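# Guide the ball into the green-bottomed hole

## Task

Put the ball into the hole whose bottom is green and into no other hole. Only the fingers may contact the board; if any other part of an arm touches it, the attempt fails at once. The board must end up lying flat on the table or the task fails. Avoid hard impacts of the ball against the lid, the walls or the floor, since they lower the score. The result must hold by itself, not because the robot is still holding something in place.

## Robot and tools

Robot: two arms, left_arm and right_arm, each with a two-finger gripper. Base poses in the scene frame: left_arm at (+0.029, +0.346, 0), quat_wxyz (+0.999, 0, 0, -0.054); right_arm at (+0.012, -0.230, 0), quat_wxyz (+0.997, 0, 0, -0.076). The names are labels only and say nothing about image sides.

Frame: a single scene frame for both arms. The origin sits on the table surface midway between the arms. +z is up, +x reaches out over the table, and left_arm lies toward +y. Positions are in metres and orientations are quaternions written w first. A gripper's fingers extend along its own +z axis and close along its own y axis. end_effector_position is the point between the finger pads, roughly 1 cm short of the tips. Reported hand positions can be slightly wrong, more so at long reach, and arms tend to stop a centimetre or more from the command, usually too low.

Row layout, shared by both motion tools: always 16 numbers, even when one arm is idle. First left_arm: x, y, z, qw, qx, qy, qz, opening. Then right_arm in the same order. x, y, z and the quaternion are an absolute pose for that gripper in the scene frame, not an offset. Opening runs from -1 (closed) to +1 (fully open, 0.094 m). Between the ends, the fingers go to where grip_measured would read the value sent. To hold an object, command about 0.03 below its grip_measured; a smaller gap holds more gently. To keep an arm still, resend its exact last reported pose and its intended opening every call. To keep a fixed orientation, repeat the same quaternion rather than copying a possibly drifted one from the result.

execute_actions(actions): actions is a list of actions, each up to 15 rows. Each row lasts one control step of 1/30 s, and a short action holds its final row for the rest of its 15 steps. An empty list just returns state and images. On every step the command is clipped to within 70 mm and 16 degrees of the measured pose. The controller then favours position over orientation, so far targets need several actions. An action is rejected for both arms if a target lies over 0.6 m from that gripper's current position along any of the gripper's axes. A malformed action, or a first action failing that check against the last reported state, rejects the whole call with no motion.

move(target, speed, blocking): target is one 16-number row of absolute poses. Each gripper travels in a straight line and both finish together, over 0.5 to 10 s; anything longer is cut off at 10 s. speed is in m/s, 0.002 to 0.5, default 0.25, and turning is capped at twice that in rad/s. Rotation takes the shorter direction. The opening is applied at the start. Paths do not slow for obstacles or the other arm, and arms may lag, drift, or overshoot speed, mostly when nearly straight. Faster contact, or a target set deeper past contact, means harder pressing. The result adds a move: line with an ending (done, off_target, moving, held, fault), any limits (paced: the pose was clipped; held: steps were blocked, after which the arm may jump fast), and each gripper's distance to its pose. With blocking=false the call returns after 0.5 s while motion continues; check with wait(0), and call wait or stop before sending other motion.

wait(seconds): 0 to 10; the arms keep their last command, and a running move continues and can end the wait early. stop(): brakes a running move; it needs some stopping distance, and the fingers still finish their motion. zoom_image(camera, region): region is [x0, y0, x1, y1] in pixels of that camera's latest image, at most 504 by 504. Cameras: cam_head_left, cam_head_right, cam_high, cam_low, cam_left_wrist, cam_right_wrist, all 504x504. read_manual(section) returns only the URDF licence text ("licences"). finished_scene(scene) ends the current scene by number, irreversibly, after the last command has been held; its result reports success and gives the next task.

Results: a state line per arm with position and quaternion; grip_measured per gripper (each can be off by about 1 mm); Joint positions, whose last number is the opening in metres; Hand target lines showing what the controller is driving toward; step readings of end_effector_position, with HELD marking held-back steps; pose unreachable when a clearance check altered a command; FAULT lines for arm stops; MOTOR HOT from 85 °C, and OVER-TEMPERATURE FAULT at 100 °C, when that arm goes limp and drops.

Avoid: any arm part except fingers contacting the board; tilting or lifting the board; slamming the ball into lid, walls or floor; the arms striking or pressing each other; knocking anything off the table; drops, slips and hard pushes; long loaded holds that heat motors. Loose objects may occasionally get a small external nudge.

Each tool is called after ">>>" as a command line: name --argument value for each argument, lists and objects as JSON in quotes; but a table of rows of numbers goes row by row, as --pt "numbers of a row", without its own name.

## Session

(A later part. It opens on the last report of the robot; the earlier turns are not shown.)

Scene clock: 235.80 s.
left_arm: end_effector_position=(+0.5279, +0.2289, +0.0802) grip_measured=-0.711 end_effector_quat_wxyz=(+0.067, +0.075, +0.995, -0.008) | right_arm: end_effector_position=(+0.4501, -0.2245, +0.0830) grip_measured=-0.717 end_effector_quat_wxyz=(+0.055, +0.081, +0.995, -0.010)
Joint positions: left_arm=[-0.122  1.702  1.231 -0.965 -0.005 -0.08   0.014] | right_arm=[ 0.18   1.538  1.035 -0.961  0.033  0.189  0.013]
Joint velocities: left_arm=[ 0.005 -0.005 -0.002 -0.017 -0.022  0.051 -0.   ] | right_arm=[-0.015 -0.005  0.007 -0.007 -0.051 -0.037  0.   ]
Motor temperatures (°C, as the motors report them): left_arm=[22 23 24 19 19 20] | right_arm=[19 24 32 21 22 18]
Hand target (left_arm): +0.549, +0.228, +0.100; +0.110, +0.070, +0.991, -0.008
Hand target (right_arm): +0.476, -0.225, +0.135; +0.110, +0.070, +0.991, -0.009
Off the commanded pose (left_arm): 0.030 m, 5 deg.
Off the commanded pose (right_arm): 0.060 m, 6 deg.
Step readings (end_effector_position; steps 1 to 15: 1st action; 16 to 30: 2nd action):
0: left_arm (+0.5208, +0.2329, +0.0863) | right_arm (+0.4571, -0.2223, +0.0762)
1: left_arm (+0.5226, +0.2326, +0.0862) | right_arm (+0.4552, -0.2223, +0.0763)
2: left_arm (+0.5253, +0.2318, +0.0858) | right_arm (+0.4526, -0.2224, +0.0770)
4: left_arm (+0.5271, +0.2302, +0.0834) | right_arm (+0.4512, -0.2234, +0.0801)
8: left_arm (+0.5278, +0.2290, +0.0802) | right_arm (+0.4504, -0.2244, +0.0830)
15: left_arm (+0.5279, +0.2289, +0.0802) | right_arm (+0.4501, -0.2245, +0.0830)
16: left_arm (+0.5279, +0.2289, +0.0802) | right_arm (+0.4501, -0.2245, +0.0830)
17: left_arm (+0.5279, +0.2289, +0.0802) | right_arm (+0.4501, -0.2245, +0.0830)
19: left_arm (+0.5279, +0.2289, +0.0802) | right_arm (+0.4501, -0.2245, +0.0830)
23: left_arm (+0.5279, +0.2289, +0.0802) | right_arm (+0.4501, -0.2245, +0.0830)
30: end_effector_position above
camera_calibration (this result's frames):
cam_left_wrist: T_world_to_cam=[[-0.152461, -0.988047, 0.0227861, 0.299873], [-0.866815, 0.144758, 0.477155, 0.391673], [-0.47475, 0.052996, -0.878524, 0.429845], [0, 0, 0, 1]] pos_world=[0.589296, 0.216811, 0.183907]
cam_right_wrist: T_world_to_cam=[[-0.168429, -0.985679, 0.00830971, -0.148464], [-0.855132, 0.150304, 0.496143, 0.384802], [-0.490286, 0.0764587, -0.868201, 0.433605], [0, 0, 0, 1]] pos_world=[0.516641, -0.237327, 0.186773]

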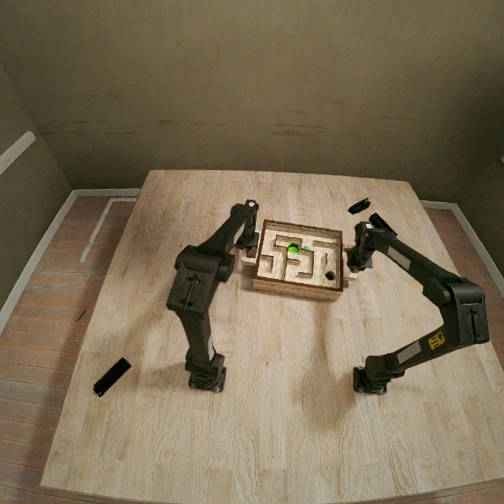

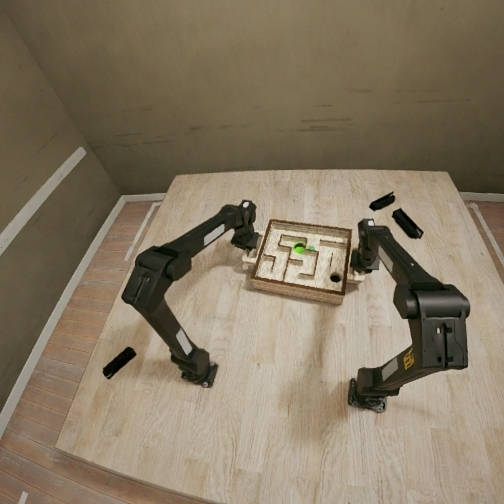

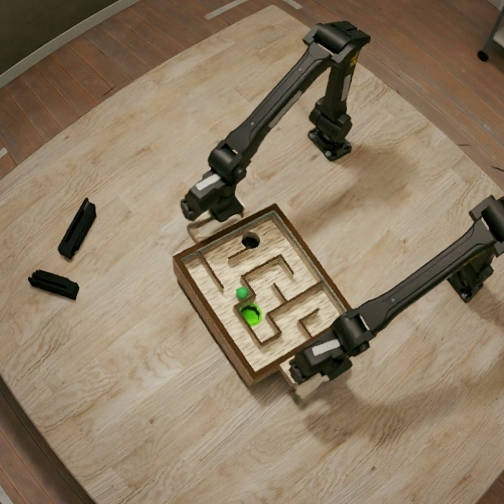

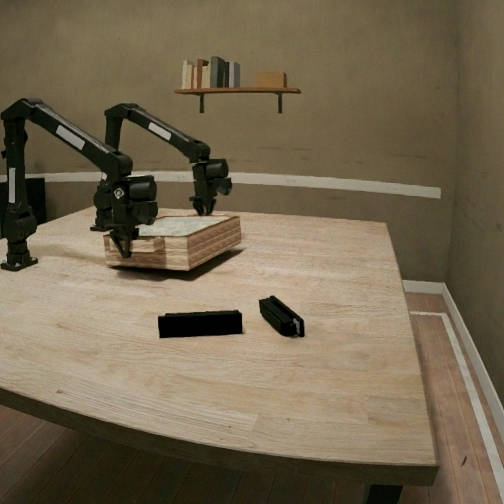

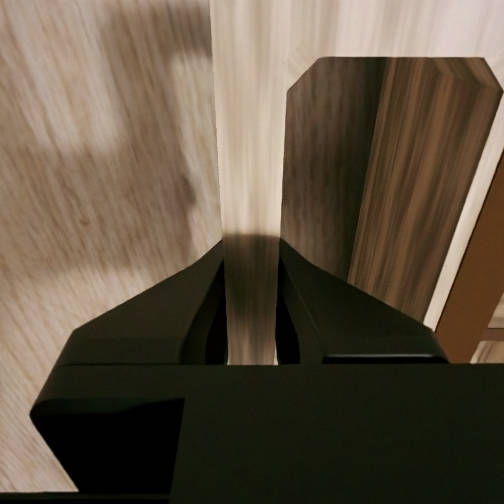

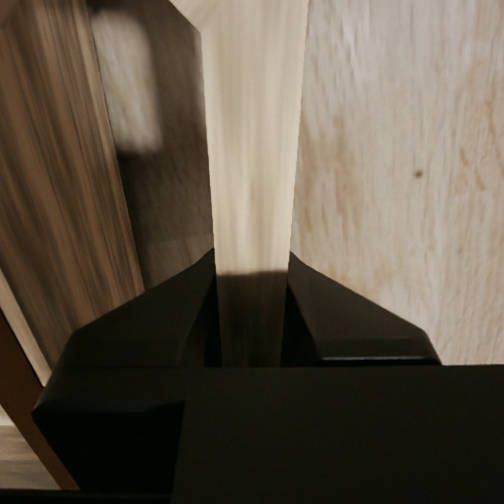

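>>> execute_actions --actions '[[[0.55,0.228,0.145,0.11,0.07,0.9914,-0.008,-0.75,0.48,-0.225,0.092,0.11,0.07,0.9914,-0.008,-0.75]],[[0.55,0.228,0.145,0.11,0.07,0.9914,-0.008,-0.75,0.48,-0.225,0.092,0.11,0.07,0.9914,-0.008,-0.75]],[[0.55,0.228,0.145,0.11,0.07,0.9914,-0.008,-0.75,0.48,-0.225,0.092,0.11,0.07,0.9914,-0.008,-0.75]],[[0.55,0.228,0.145,0.11,0.07,0.9914,-0.008,-0.75,0.48,-0.225,0.092,0.11,0.07,0.9914,-0.008,-0.75]]]'

>>> zoom_image --camera "cam_high" --region '[140, 200, 360, 420]'

>>> execute_actions --actions '[[[0.55,0.228,0.1,0.11,0.07,0.9914,-0.008,-0.75,0.48,-0.225,0.135,0.11,0.07,0.9914,-0.008,-0.75]],[[0.55,0.228,0.1,0.11,0.07,0.9914,-0.008,-0.75,0.48,-0.225,0.135,0.11,0.07,0.9914,-0.008,-0.75]]]'

>>> zoom_image --camera "cam_high" --region '[140, 200, 360, 420]'

Scene clock: 245.73 s.
left_arm: end_effector_position=(+0.5208, +0.2328, +0.0862) grip_measured=-0.711 end_effector_quat_wxyz=(+0.055, +0.067, +0.996, -0.000) | right_arm: end_effector_position=(+0.4568, -0.2222, +0.0760) grip_measured=-0.717 end_effector_quat_wxyz=(+0.069, +0.072, +0.995, -0.004)
Joint positions: left_arm=[-0.122  1.69   1.235 -1.007 -0.017 -0.096  0.014] | right_arm=[ 0.18   1.547  1.023 -0.91   0.022  0.17   0.013]
Joint velocities: left_arm=[-0.005 -0.005  0.007 -0.002 -0.022  0.007  0.001] | right_arm=[ 0.005 -0.005 -0.002  0.007 -0.081 -0.037  0.001]
Motor temperatures (°C, as the motors report them): left_arm=[22 23 25 19 19 20] | right_arm=[19 24 32 21 22 18]
Hand target (left_arm): +0.547, +0.229, +0.144; +0.111, +0.070, +0.991, -0.008
Hand target (right_arm): +0.479, -0.225, +0.093; +0.110, +0.070, +0.991, -0.008
Off the commanded pose (left_arm): 0.066 m, 6 deg.
Off the commanded pose (right_arm): 0.028 m, 5 deg.
Step readings (end_effector_position; steps 1 to 15: 1st action; 16 to 30: 2nd action; 31 to 45: 3rd action; 46 to 60: 4th action):
0: left_arm (+0.5279, +0.2289, +0.0802) | right_arm (+0.4501, -0.2245, +0.0830)
1: left_arm (+0.5263, +0.2293, +0.0803) | right_arm (+0.4519, -0.2245, +0.0827)
2: left_arm (+0.5238, +0.2300, +0.0807) | right_arm (+0.4547, -0.2244, +0.0819)
4: left_arm (+0.5220, +0.2314, +0.0832) | right_arm (+0.4563, -0.2234, +0.0790)
8: left_arm (+0.5209, +0.2327, +0.0862) | right_arm (+0.4564, -0.2222, +0.0760)
15: left_arm (+0.5208, +0.2328, +0.0862) | right_arm (+0.4568, -0.2222, +0.0760)
16: left_arm (+0.5208, +0.2328, +0.0862) | right_arm (+0.4568, -0.2222, +0.0760)
17: left_arm (+0.5208, +0.2328, +0.0862) | right_arm (+0.4568, -0.2222, +0.0760)
19: left_arm (+0.5208, +0.2328, +0.0862) | right_arm (+0.4568, -0.2222, +0.0760)
23: left_arm (+0.5208, +0.2328, +0.0862) | right_arm (+0.4568, -0.2222, +0.0760)
30: left_arm (+0.5208, +0.2328, +0.0862) | right_arm (+0.4568, -0.2222, +0.0760)
31: left_arm (+0.5208, +0.2328, +0.0862) | right_arm (+0.4568, -0.2222, +0.0760)
32: left_arm (+0.5208, +0.2328, +0.0862) | right_arm (+0.4568, -0.2222, +0.0760)
34: left_arm (+0.5208, +0.2328, +0.0862) | right_arm (+0.4568, -0.2222, +0.0760)
38: left_arm (+0.5208, +0.2328, +0.0862) | right_arm (+0.4568, -0.2222, +0.0760)
45: left_arm (+0.5208, +0.2328, +0.0862) | right_arm (+0.4568, -0.2222, +0.0760)
46: left_arm (+0.5208, +0.2328, +0.0862) | right_arm (+0.4568, -0.2222, +0.0760)
47: left_arm (+0.5208, +0.2328, +0.0862) | right_arm (+0.4568, -0.2222, +0.0760)
49: left_arm (+0.5208, +0.2328, +0.0862) | right_arm (+0.4568, -0.2222, +0.0760)
53: left_arm (+0.5208, +0.2328, +0.0862) | right_arm (+0.4568, -0.2222, +0.0760)
60: end_effector_position above
camera_calibration (this result's frames):
cam_left_wrist: T_world_to_cam=[[-0.134834, -0.990817, 0.0100637, 0.295057], [-0.858073, 0.121837, 0.498866, 0.380982], [-0.495511, 0.0586288, -0.866621, 0.440048], [0, 0, 0, 1]] pos_world=[0.584742, 0.22013, 0.188327]
cam_right_wrist: T_world_to_cam=[[-0.14882, -0.988848, -0.0057298, -0.153636], [-0.871953, 0.12849, 0.472428, 0.398329], [-0.466423, 0.0753029, -0.88135, 0.420556], [0, 0, 0, 1]] pos_world=[0.520617, -0.234773, 0.181595]

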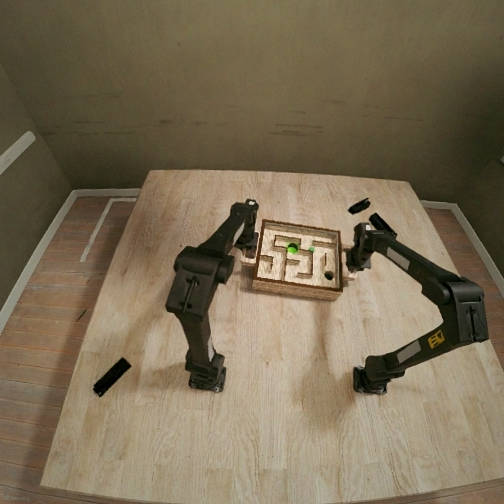

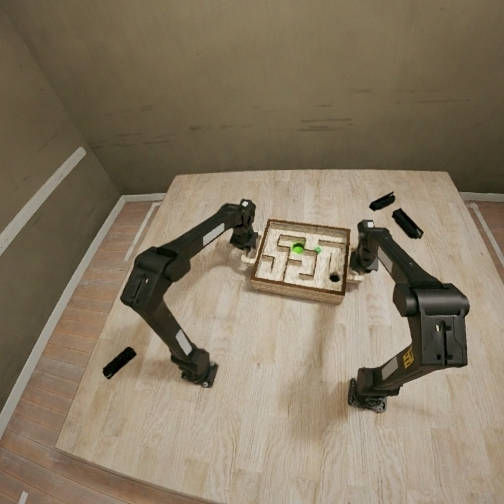

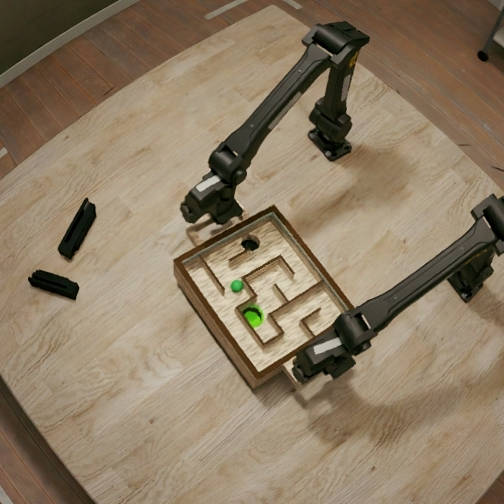

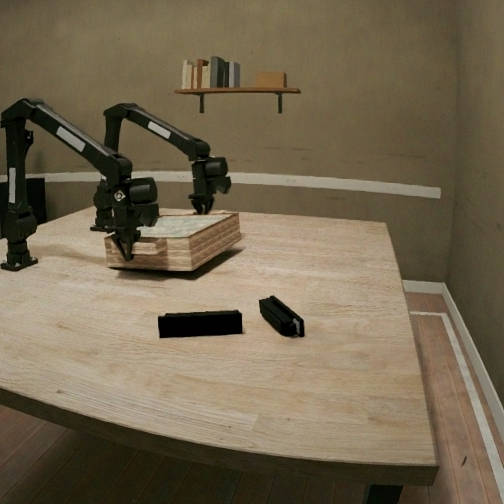

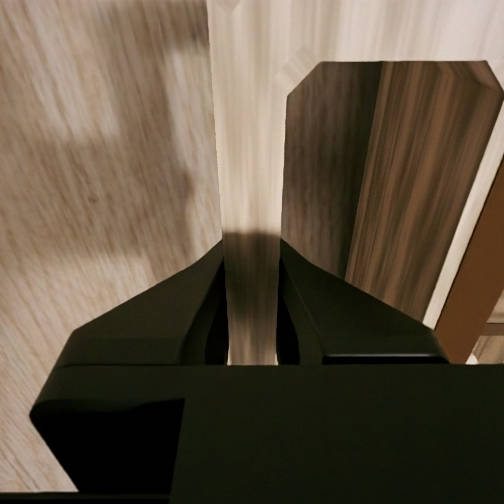

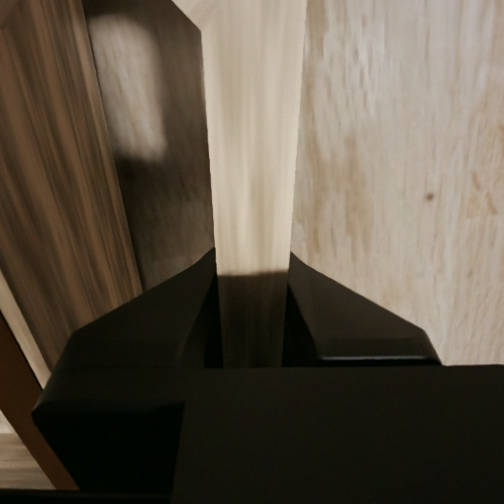

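Region (140, 200, 360, 420) of cam_high's 504x504 image, scaled by 2.291, with more detail than that image has.

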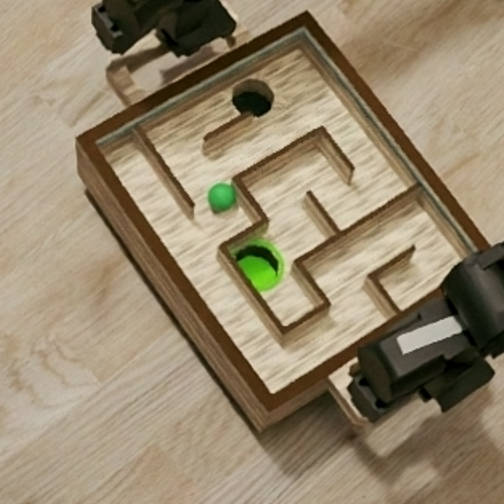

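Scene clock: 246.73 s.
left_arm: end_effector_position=(+0.5281, +0.2289, +0.0805) grip_measured=-0.711 end_effector_quat_wxyz=(+0.067, +0.075, +0.995, -0.008) | right_arm: end_effector_position=(+0.4502, -0.2243, +0.0830) grip_measured=-0.717 end_effector_quat_wxyz=(+0.055, +0.081, +0.995, -0.011)
Joint positions: left_arm=[-0.122  1.701  1.231 -0.965 -0.005 -0.08   0.014] | right_arm=[ 0.18   1.538  1.035 -0.96   0.033  0.189  0.013]
Joint velocities: left_arm=[ 0.005  0.015 -0.032 -0.007 -0.081  0.007  0.002] | right_arm=[-0.015 -0.015 -0.007  0.022  0.007  0.007 -0.001]
Motor temperatures (°C, as the motors report them): left_arm=[22 23 25 19 19 20] | right_arm=[19 24 32 21 22 18]
Hand target (left_arm): +0.549, +0.228, +0.100; +0.110, +0.070, +0.991, -0.008
Hand target (right_arm): +0.476, -0.225, +0.135; +0.110, +0.070, +0.991, -0.009
Off the commanded pose (left_arm): 0.029 m, 5 deg.
Off the commanded pose (right_arm): 0.060 m, 6 deg.
Step readings (end_effector_position; steps 1 to 15: 1st action; 16 to 30: 2nd action):
0: left_arm (+0.5208, +0.2328, +0.0862) | right_arm (+0.4568, -0.2222, +0.0760)
1: left_arm (+0.5227, +0.2324, +0.0862) | right_arm (+0.4552, -0.2222, +0.0763)
2: left_arm (+0.5252, +0.2316, +0.0857) | right_arm (+0.4526, -0.2223, +0.0771)
4: left_arm (+0.5270, +0.2303, +0.0833) | right_arm (+0.4510, -0.2233, +0.0799)
8: left_arm (+0.5281, +0.2289, +0.0805) | right_arm (+0.4505, -0.2243, +0.0830)
15: left_arm (+0.5281, +0.2289, +0.0805) | right_arm (+0.4502, -0.2243, +0.0830)
16: left_arm (+0.5281, +0.2289, +0.0805) | right_arm (+0.4502, -0.2243, +0.0830)
17: left_arm (+0.5281, +0.2289, +0.0805) | right_arm (+0.4502, -0.2243, +0.0830)
19: left_arm (+0.5281, +0.2289, +0.0805) | right_arm (+0.4502, -0.2243, +0.0830)
23: left_arm (+0.5281, +0.2289, +0.0805) | right_arm (+0.4502, -0.2243, +0.0830)
30: end_effector_position above
camera_calibration (this result's frames):
cam_left_wrist: T_world_to_cam=[[-0.152428, -0.988059, 0.0224683, 0.299929], [-0.867218, 0.144621, 0.476464, 0.391975], [-0.474024, 0.0531418, -0.878907, 0.429837], [0, 0, 0, 1]] pos_world=[0.589399, 0.216817, 0.184286]
cam_right_wrist: T_world_to_cam=[[-0.168473, -0.98567, 0.0084897, -0.14832], [-0.855515, 0.150494, 0.495424, 0.385208], [-0.489602, 0.0762026, -0.86861, 0.433375], [0, 0, 0, 1]] pos_world=[0.516745, -0.23719, 0.186852]

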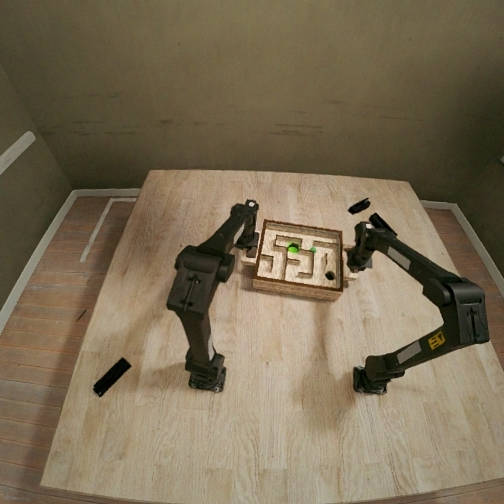

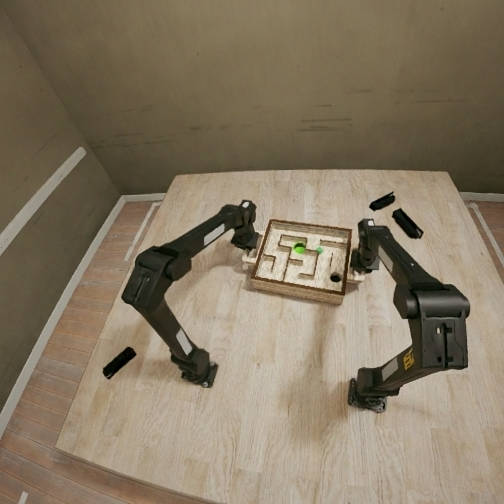

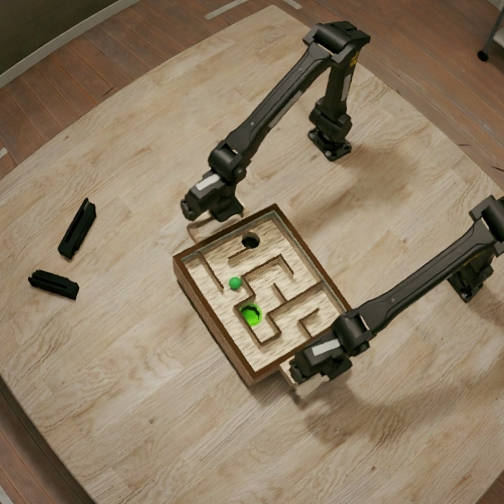

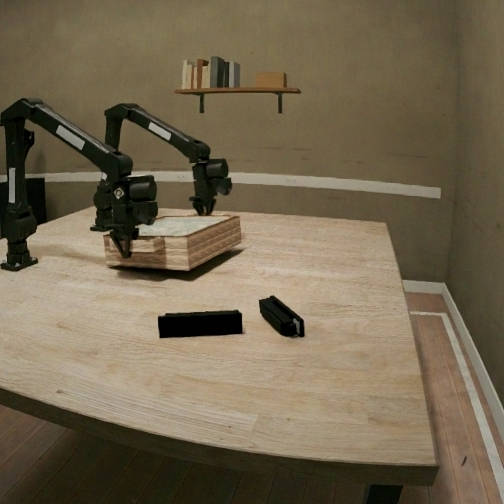

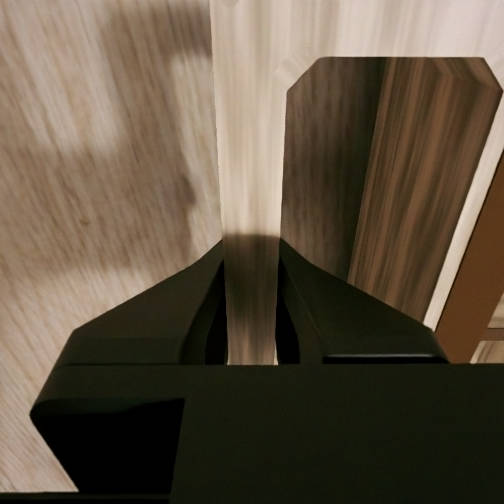

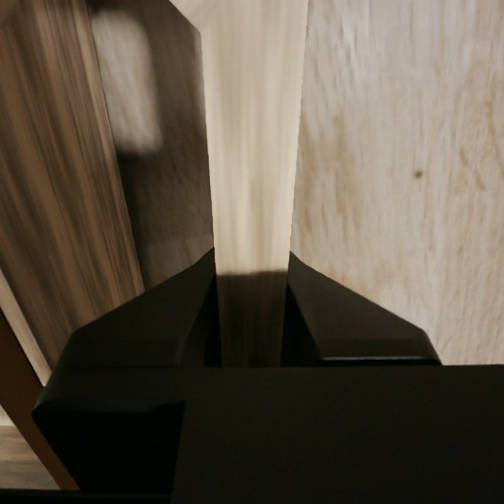

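Region (140, 200, 360, 420) of cam_high's 504x504 image, scaled by 2.291, with more detail than that image has.

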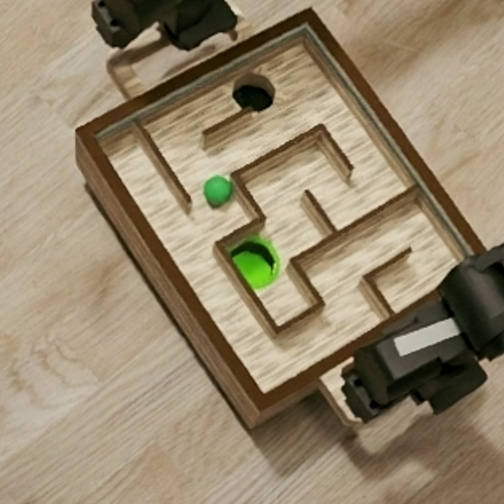

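>>> execute_actions --actions '[]'

>>> zoom_image --camera "cam_high" --region '[140,200,360,420]'

Scene clock: 259.93 s.
left_arm: end_effector_position=(+0.5281, +0.2289, +0.0805) grip_measured=-0.711 end_effector_quat_wxyz=(+0.067, +0.075, +0.995, -0.008) | right_arm: end_effector_position=(+0.4502, -0.2243, +0.0830) grip_measured=-0.717 end_effector_quat_wxyz=(+0.055, +0.081, +0.995, -0.011)
Joint positions: left_arm=[-0.122  1.701  1.231 -0.965 -0.005 -0.08   0.014] | right_arm=[ 0.18   1.538  1.035 -0.96   0.033  0.189  0.013]
Joint velocities: left_arm=[ 0.005 -0.005 -0.017 -0.007 -0.125  0.007  0.   ] | right_arm=[-0.005  0.005  0.007 -0.022 -0.022  0.007 -0.   ]
Motor temperatures (°C, as the motors report them): left_arm=[22 23 25 19 19 20] | right_arm=[19 24 32 21 22 18]
Hand target (left_arm): +0.549, +0.228, +0.100; +0.110, +0.070, +0.991, -0.008
Hand target (right_arm): +0.476, -0.225, +0.135; +0.110, +0.070, +0.991, -0.009
Off the commanded pose (left_arm): 0.029 m, 5 deg.
Off the commanded pose (right_arm): 0.060 m, 6 deg.
camera_calibration (this result's frames):
cam_left_wrist: T_world_to_cam=[[-0.152428, -0.988059, 0.0224683, 0.299929], [-0.867218, 0.144621, 0.476464, 0.391975], [-0.474024, 0.0531418, -0.878907, 0.429837], [0, 0, 0, 1]] pos_world=[0.589399, 0.216817, 0.184286]
cam_right_wrist: T_world_to_cam=[[-0.168473, -0.98567, 0.0084897, -0.14832], [-0.855515, 0.150494, 0.495424, 0.385208], [-0.489602, 0.0762026, -0.86861, 0.433375], [0, 0, 0, 1]] pos_world=[0.516745, -0.23719, 0.186852]

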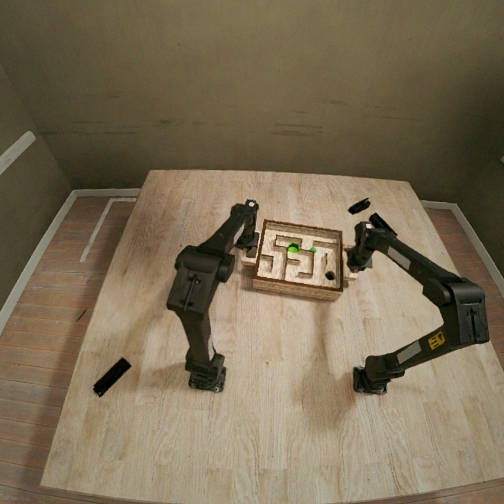

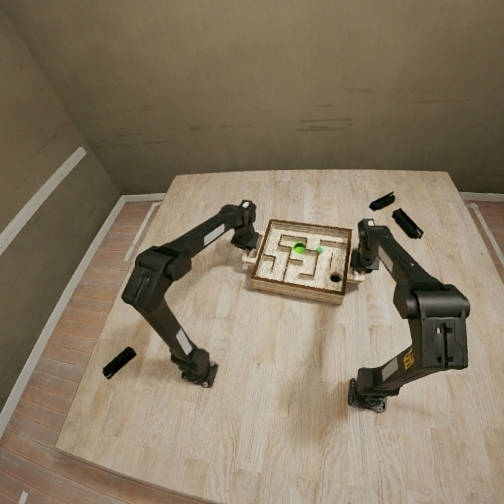

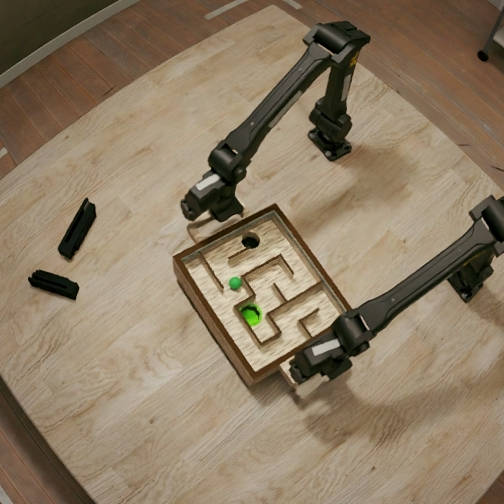

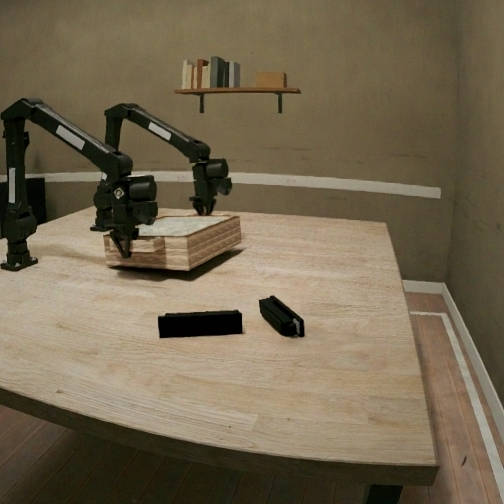

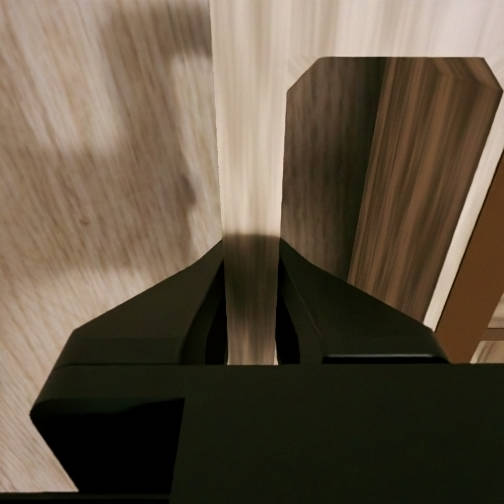

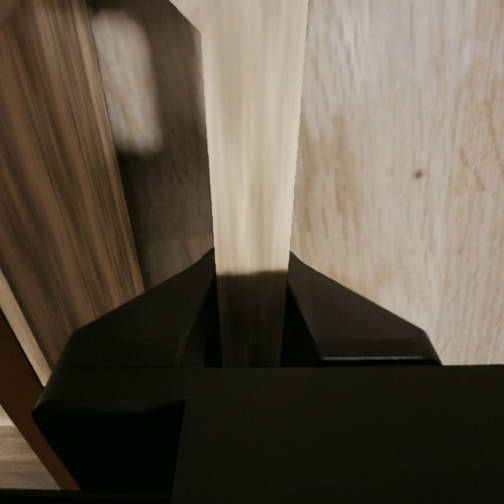

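Region (140, 200, 360, 420) of cam_high's 504x504 image, scaled by 2.291, with more detail than that image has.

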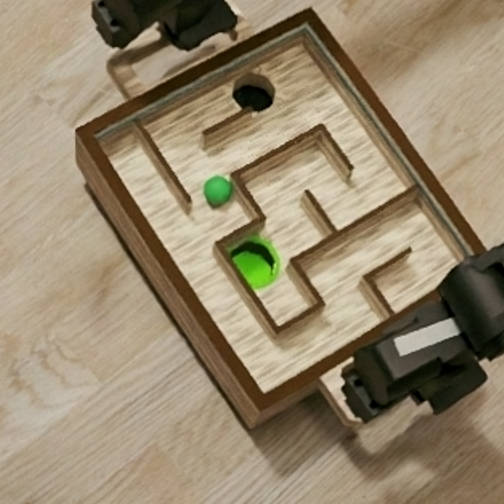

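>>> execute_actions --actions '[[[0.55,0.228,0.145,0.11,0.07,0.9914,-0.008,-0.75,0.48,-0.225,0.092,0.11,0.07,0.9914,-0.008,-0.75]],[[0.55,0.228,0.145,0.11,0.07,0.9914,-0.008,-0.75,0.48,-0.225,0.092,0.11,0.07,0.9914,-0.008,-0.75]],[[0.55,0.228,0.10,0.11,0.07,0.9914,-0.008,-0.75,0.48,-0.225,0.135,0.11,0.07,0.9914,-0.008,-0.75]],[[0.55,0.228,0.10,0.11,0.07,0.9914,-0.008,-0.75,0.48,-0.225,0.135,0.11,0.07,0.9914,-0.008,-0.75]]]'

>>> zoom_image --camera "cam_high" --region '[140,200,360,420]'

Scene clock: 268.27 s.
left_arm: end_effector_position=(+0.5281, +0.2289, +0.0805) grip_measured=-0.711 end_effector_quat_wxyz=(+0.067, +0.075, +0.995, -0.008) | right_arm: end_effector_position=(+0.4501, -0.2244, +0.0828) grip_measured=-0.717 end_effector_quat_wxyz=(+0.055, +0.081, +0.995, -0.011)
Joint positions: left_arm=[-0.122  1.701  1.231 -0.965 -0.005 -0.08   0.014] | right_arm=[ 0.18   1.538  1.035 -0.961  0.034  0.189  0.013]
Joint velocities: left_arm=[ 0.005 -0.005  0.002 -0.002 -0.051 -0.022  0.001] | right_arm=[-0.005  0.005 -0.002 -0.002  0.022 -0.037  0.001]
Motor temperatures (°C, as the motors report them): left_arm=[22 23 25 19 19 20] | right_arm=[19 24 32 21 22 18]
Hand target (left_arm): +0.549, +0.228, +0.100; +0.110, +0.070, +0.991, -0.008
Hand target (right_arm): +0.476, -0.225, +0.135; +0.110, +0.070, +0.991, -0.009
Off the commanded pose (left_arm): 0.029 m, 5 deg.
Off the commanded pose (right_arm): 0.060 m, 6 deg.
Step readings (end_effector_position; steps 1 to 15: 1st action; 16 to 30: 2nd action; 31 to 45: 3rd action; 46 to 60: 4th action):
0: left_arm (+0.5281, +0.2289, +0.0805) | right_arm (+0.4502, -0.2243, +0.0830)
1: left_arm (+0.5263, +0.2293, +0.0805) | right_arm (+0.4521, -0.2244, +0.0827)
2: left_arm (+0.5238, +0.2300, +0.0809) | right_arm (+0.4548, -0.2244, +0.0819)
4: left_arm (+0.5220, +0.2314, +0.0832) | right_arm (+0.4563, -0.2235, +0.0790)
8: left_arm (+0.5207, +0.2327, +0.0861) | right_arm (+0.4564, -0.2223, +0.0760)
15: left_arm (+0.5207, +0.2328, +0.0861) | right_arm (+0.4567, -0.2223, +0.0760)
16: left_arm (+0.5207, +0.2328, +0.0861) | right_arm (+0.4567, -0.2223, +0.0760)
17: left_arm (+0.5207, +0.2328, +0.0861) | right_arm (+0.4567, -0.2223, +0.0760)
19: left_arm (+0.5207, +0.2328, +0.0861) | right_arm (+0.4567, -0.2223, +0.0760)
23: left_arm (+0.5207, +0.2328, +0.0861) | right_arm (+0.4567, -0.2223, +0.0760)
30: left_arm (+0.5207, +0.2328, +0.0861) | right_arm (+0.4567, -0.2223, +0.0760)
31: left_arm (+0.5225, +0.2324, +0.0860) | right_arm (+0.4551, -0.2223, +0.0763)
32: left_arm (+0.5252, +0.2316, +0.0857) | right_arm (+0.4523, -0.2224, +0.0769)
34: left_arm (+0.5269, +0.2303, +0.0832) | right_arm (+0.4510, -0.2234, +0.0799)
38: left_arm (+0.5281, +0.2290, +0.0805) | right_arm (+0.4504, -0.2244, +0.0829)
45: left_arm (+0.5281, +0.2289, +0.0805) | right_arm (+0.4501, -0.2244, +0.0828)
46: left_arm (+0.5281, +0.2289, +0.0805) | right_arm (+0.4501, -0.2244, +0.0828)
47: left_arm (+0.5281, +0.2289, +0.0805) | right_arm (+0.4501, -0.2244, +0.0828)
49: left_arm (+0.5281, +0.2289, +0.0805) | right_arm (+0.4501, -0.2244, +0.0828)
53: left_arm (+0.5281, +0.2289, +0.0805) | right_arm (+0.4501, -0.2244, +0.0828)
60: end_effector_position above
camera_calibration (this result's frames):
cam_left_wrist: T_world_to_cam=[[-0.152428, -0.988059, 0.0224683, 0.299929], [-0.867218, 0.144621, 0.476464, 0.391975], [-0.474024, 0.0531418, -0.878907, 0.429837], [0, 0, 0, 1]] pos_world=[0.589399, 0.216817, 0.184286]
cam_right_wrist: T_world_to_cam=[[-0.168881, -0.985596, 0.00896859, -0.148244], [-0.855085, 0.151031, 0.496003, 0.385086], [-0.490213, 0.0760964, -0.868274, 0.433405], [0, 0, 0, 1]] pos_world=[0.516707, -0.23725, 0.18664]

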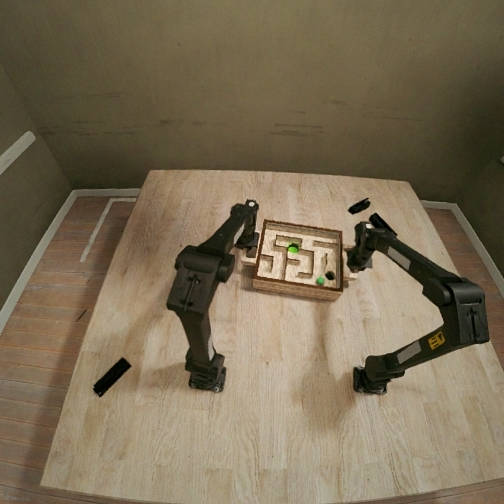

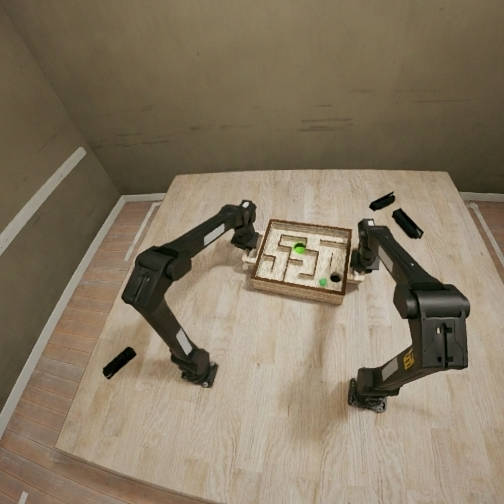

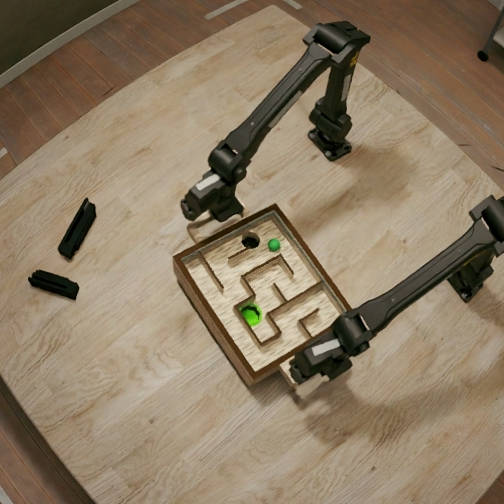

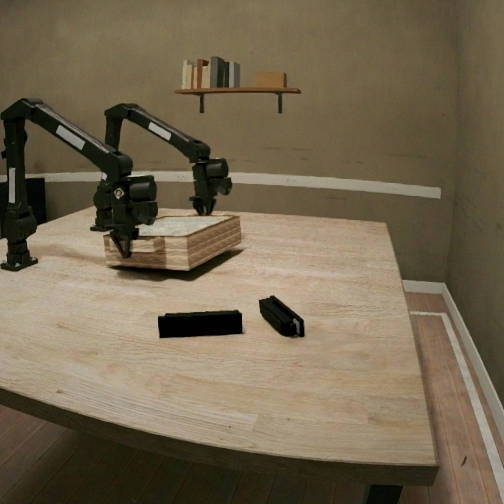

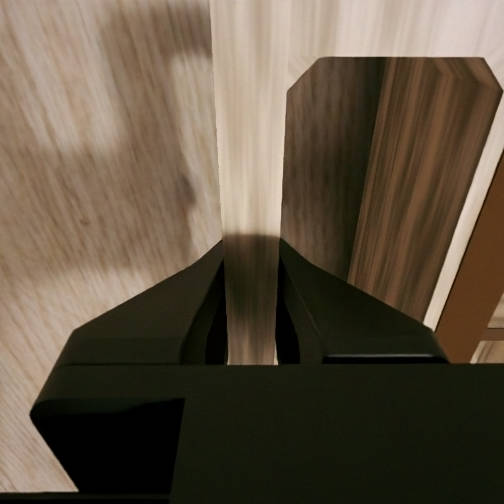

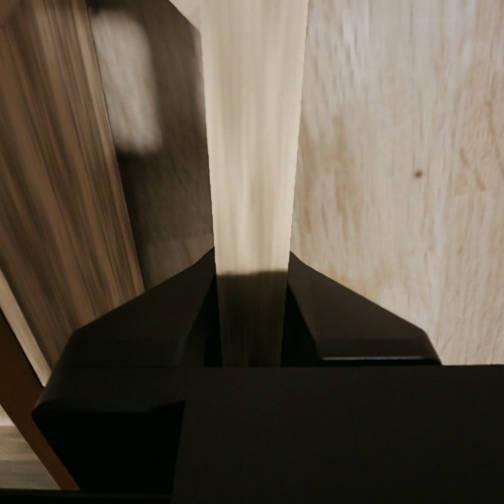

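Region (140, 200, 360, 420) of cam_high's 504x504 image, scaled by 2.291, with more detail than that image has.

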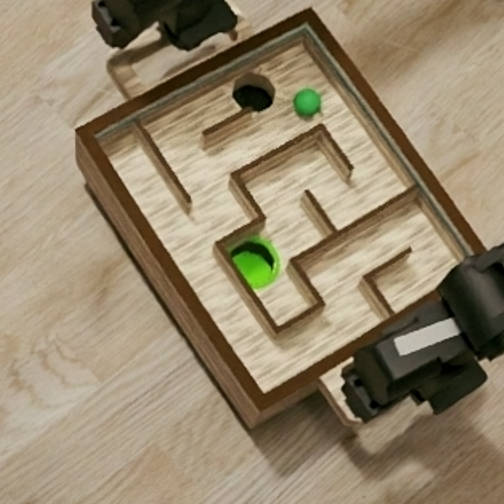

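Passed the hole. Now stronger +e2.

>>> execute_actions --actions '[[[0.55,0.228,0.085,0.11,0.07,0.9914,-0.008,-0.75,0.48,-0.225,0.15,0.11,0.07,0.9914,-0.008,-0.75]],[[0.55,0.228,0.085,0.11,0.07,0.9914,-0.008,-0.75,0.48,-0.225,0.15,0.11,0.07,0.9914,-0.008,-0.75]],[[0.55,0.228,0.085,0.11,0.07,0.9914,-0.008,-0.75,0.48,-0.225,0.15,0.11,0.07,0.9914,-0.008,-0.75]],[[0.55,0.228,0.085,0.11,0.07,0.9914,-0.008,-0.75,0.48,-0.225,0.15,0.11,0.07,0.9914,-0.008,-0.75]],[[0.55,0.228,0.085,0.11,0.07,0.9914,-0.008,-0.75,0.48,-0.225,0.15,0.11,0.07,0.9914,-0.008,-0.75]],[[0.55,0.228,0.085,0.11,0.07,0.9914,-0.008,-0.75,0.48,-0.225,0.15,0.11,0.07,0.9914,-0.008,-0.75]]]'

>>> zoom_image --camera "cam_high" --region '[140,200,360,420]'

Scene clock: 277.00 s.
left_arm: end_effector_position=(+0.5291, +0.2265, +0.0720) grip_measured=-0.711 end_effector_quat_wxyz=(+0.072, +0.077, +0.994, -0.015) | right_arm: end_effector_position=(+0.4475, -0.2261, +0.0897) grip_measured=-0.717 end_effector_quat_wxyz=(+0.047, +0.083, +0.995, -0.016)
Joint positions: left_arm=[-0.122  1.709  1.216 -0.93   0.007 -0.076  0.014] | right_arm=[ 0.18   1.532  1.05  -0.998  0.043  0.193  0.013]
Joint velocities: left_arm=[ 0.005 -0.024 -0.002  0.017 -0.051 -0.007 -0.001] | right_arm=[ 0.005 -0.015 -0.002 -0.017 -0.022  0.051  0.001]
Motor temperatures (°C, as the motors report them): left_arm=[22 23 25 19 19 20] | right_arm=[19 24 33 21 22 18]
Hand target (left_arm): +0.549, +0.228, +0.085; +0.110, +0.070, +0.991, -0.008
Hand target (right_arm): +0.475, -0.225, +0.150; +0.111, +0.069, +0.991, -0.009
Off the commanded pose (left_arm): 0.025 m, 4 deg.
Off the commanded pose (right_arm): 0.068 m, 7 deg.
Step readings (end_effector_position; steps 1 to 15: 1st action; 16 to 30: 2nd action; 31 to 45: 3rd action; 46 to 60: 4th action; 61 to 75: 5th action; 76 to 90: 6th action):
0: left_arm (+0.5281, +0.2289, +0.0805) | right_arm (+0.4501, -0.2244, +0.0828)
1: left_arm (+0.5283, +0.2288, +0.0795) | right_arm (+0.4498, -0.2244, +0.0835)
2: left_arm (+0.5295, +0.2285, +0.0786) | right_arm (+0.4490, -0.2244, +0.0848)
4: left_arm (+0.5293, +0.2276, +0.0748) | right_arm (+0.4486, -0.2252, +0.0880)
8: left_arm (+0.5291, +0.2265, +0.0720) | right_arm (+0.4475, -0.2261, +0.0897)
15: left_arm (+0.5291, +0.2265, +0.0720) | right_arm (+0.4475, -0.2261, +0.0897)
16: left_arm (+0.5291, +0.2265, +0.0720) | right_arm (+0.4475, -0.2261, +0.0897)
17: left_arm (+0.5291, +0.2265, +0.0720) | right_arm (+0.4475, -0.2261, +0.0897)
19: left_arm (+0.5291, +0.2265, +0.0720) | right_arm (+0.4475, -0.2261, +0.0897)
23: left_arm (+0.5291, +0.2265, +0.0720) | right_arm (+0.4475, -0.2261, +0.0897)
30: left_arm (+0.5291, +0.2265, +0.0720) | right_arm (+0.4475, -0.2261, +0.0897)
31: left_arm (+0.5291, +0.2265, +0.0720) | right_arm (+0.4475, -0.2261, +0.0897)
32: left_arm (+0.5291, +0.2265, +0.0720) | right_arm (+0.4475, -0.2261, +0.0897)
34: left_arm (+0.5291, +0.2265, +0.0720) | right_arm (+0.4475, -0.2261, +0.0897)
38: left_arm (+0.5291, +0.2265, +0.0720) | right_arm (+0.4475, -0.2261, +0.0897)
45: left_arm (+0.5291, +0.2265, +0.0720) | right_arm (+0.4475, -0.2261, +0.0897)
46: left_arm (+0.5291, +0.2265, +0.0720) | right_arm (+0.4475, -0.2261, +0.0897)
47: left_arm (+0.5291, +0.2265, +0.0720) | right_arm (+0.4475, -0.2261, +0.0897)
49: left_arm (+0.5291, +0.2265, +0.0720) | right_arm (+0.4475, -0.2261, +0.0897)
53: left_arm (+0.5291, +0.2265, +0.0720) | right_arm (+0.4475, -0.2261, +0.0897)
60: left_arm (+0.5291, +0.2265, +0.0720) | right_arm (+0.4475, -0.2261, +0.0897)
61: left_arm (+0.5291, +0.2265, +0.0720) | right_arm (+0.4475, -0.2261, +0.0897)
62: left_arm (+0.5291, +0.2265, +0.0720) | right_arm (+0.4475, -0.2261, +0.0897)
64: left_arm (+0.5291, +0.2265, +0.0720) | right_arm (+0.4475, -0.2261, +0.0897)
68: left_arm (+0.5291, +0.2265, +0.0720) | right_arm (+0.4475, -0.2261, +0.0897)
75: left_arm (+0.5291, +0.2265, +0.0720) | right_arm (+0.4475, -0.2261, +0.0897)
76: left_arm (+0.5291, +0.2265, +0.0720) | right_arm (+0.4475, -0.2261, +0.0897)
77: left_arm (+0.5291, +0.2265, +0.0720) | right_arm (+0.4475, -0.2261, +0.0897)
79: left_arm (+0.5291, +0.2265, +0.0720) | right_arm (+0.4475, -0.2261, +0.0897)
83: left_arm (+0.5291, +0.2265, +0.0720) | right_arm (+0.4475, -0.2261, +0.0897)
90: end_effector_position above
camera_calibration (this result's frames):
cam_left_wrist: T_world_to_cam=[[-0.158103, -0.986808, 0.03483, 0.299741], [-0.870405, 0.155936, 0.46699, 0.39708], [-0.466261, 0.0435165, -0.883577, 0.421334], [0, 0, 0, 1]] pos_world=[0.589461, 0.215533, 0.176409]
cam_right_wrist: T_world_to_cam=[[-0.173263, -0.984655, 0.0208319, -0.149272], [-0.846124, 0.159645, 0.508516, 0.376432], [-0.504038, 0.0704808, -0.860801, 0.442477], [0, 0, 0, 1]] pos_world=[0.51567, -0.238264, 0.192573]

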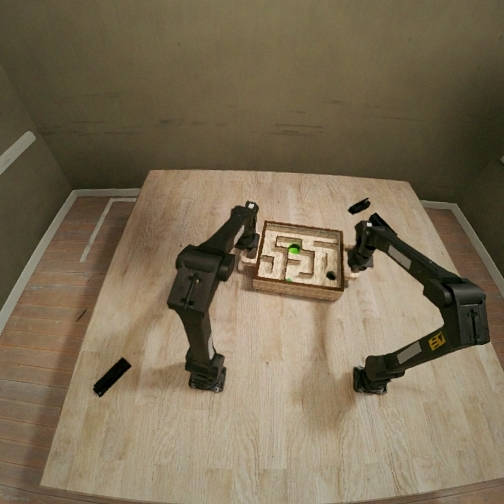

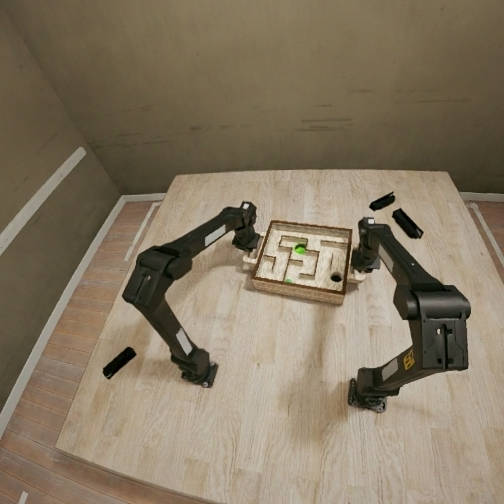

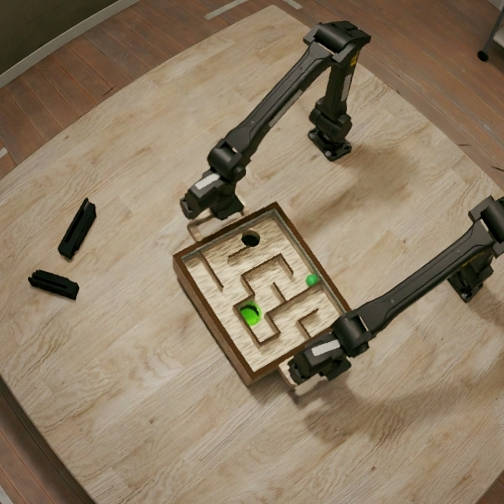

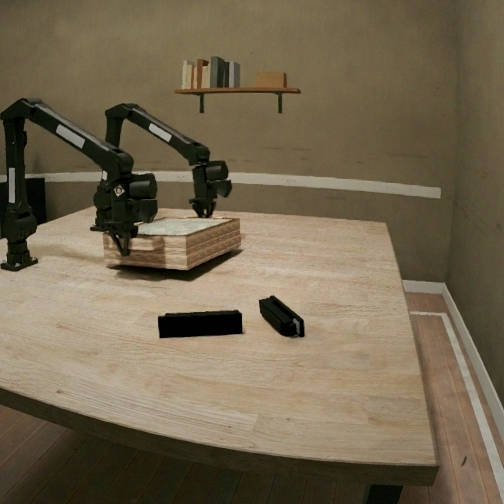

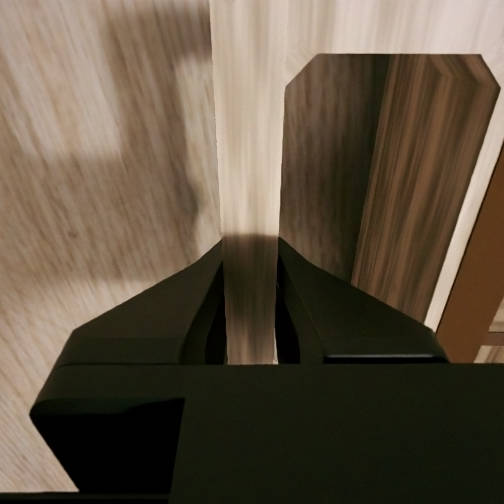

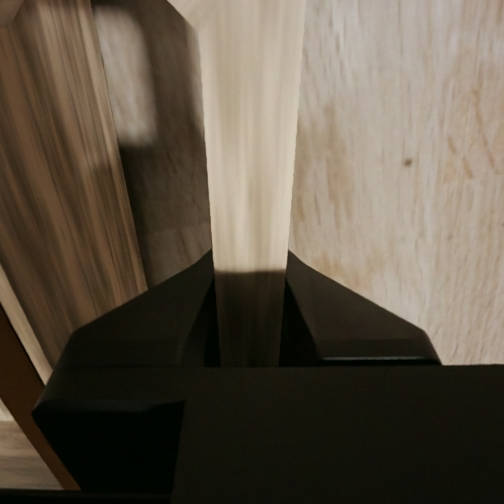

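Region (140, 200, 360, 420) of cam_high's 504x504 image, scaled by 2.291, with more detail than that image has.

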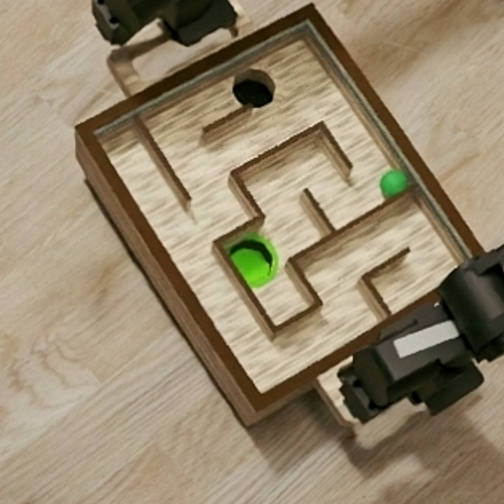

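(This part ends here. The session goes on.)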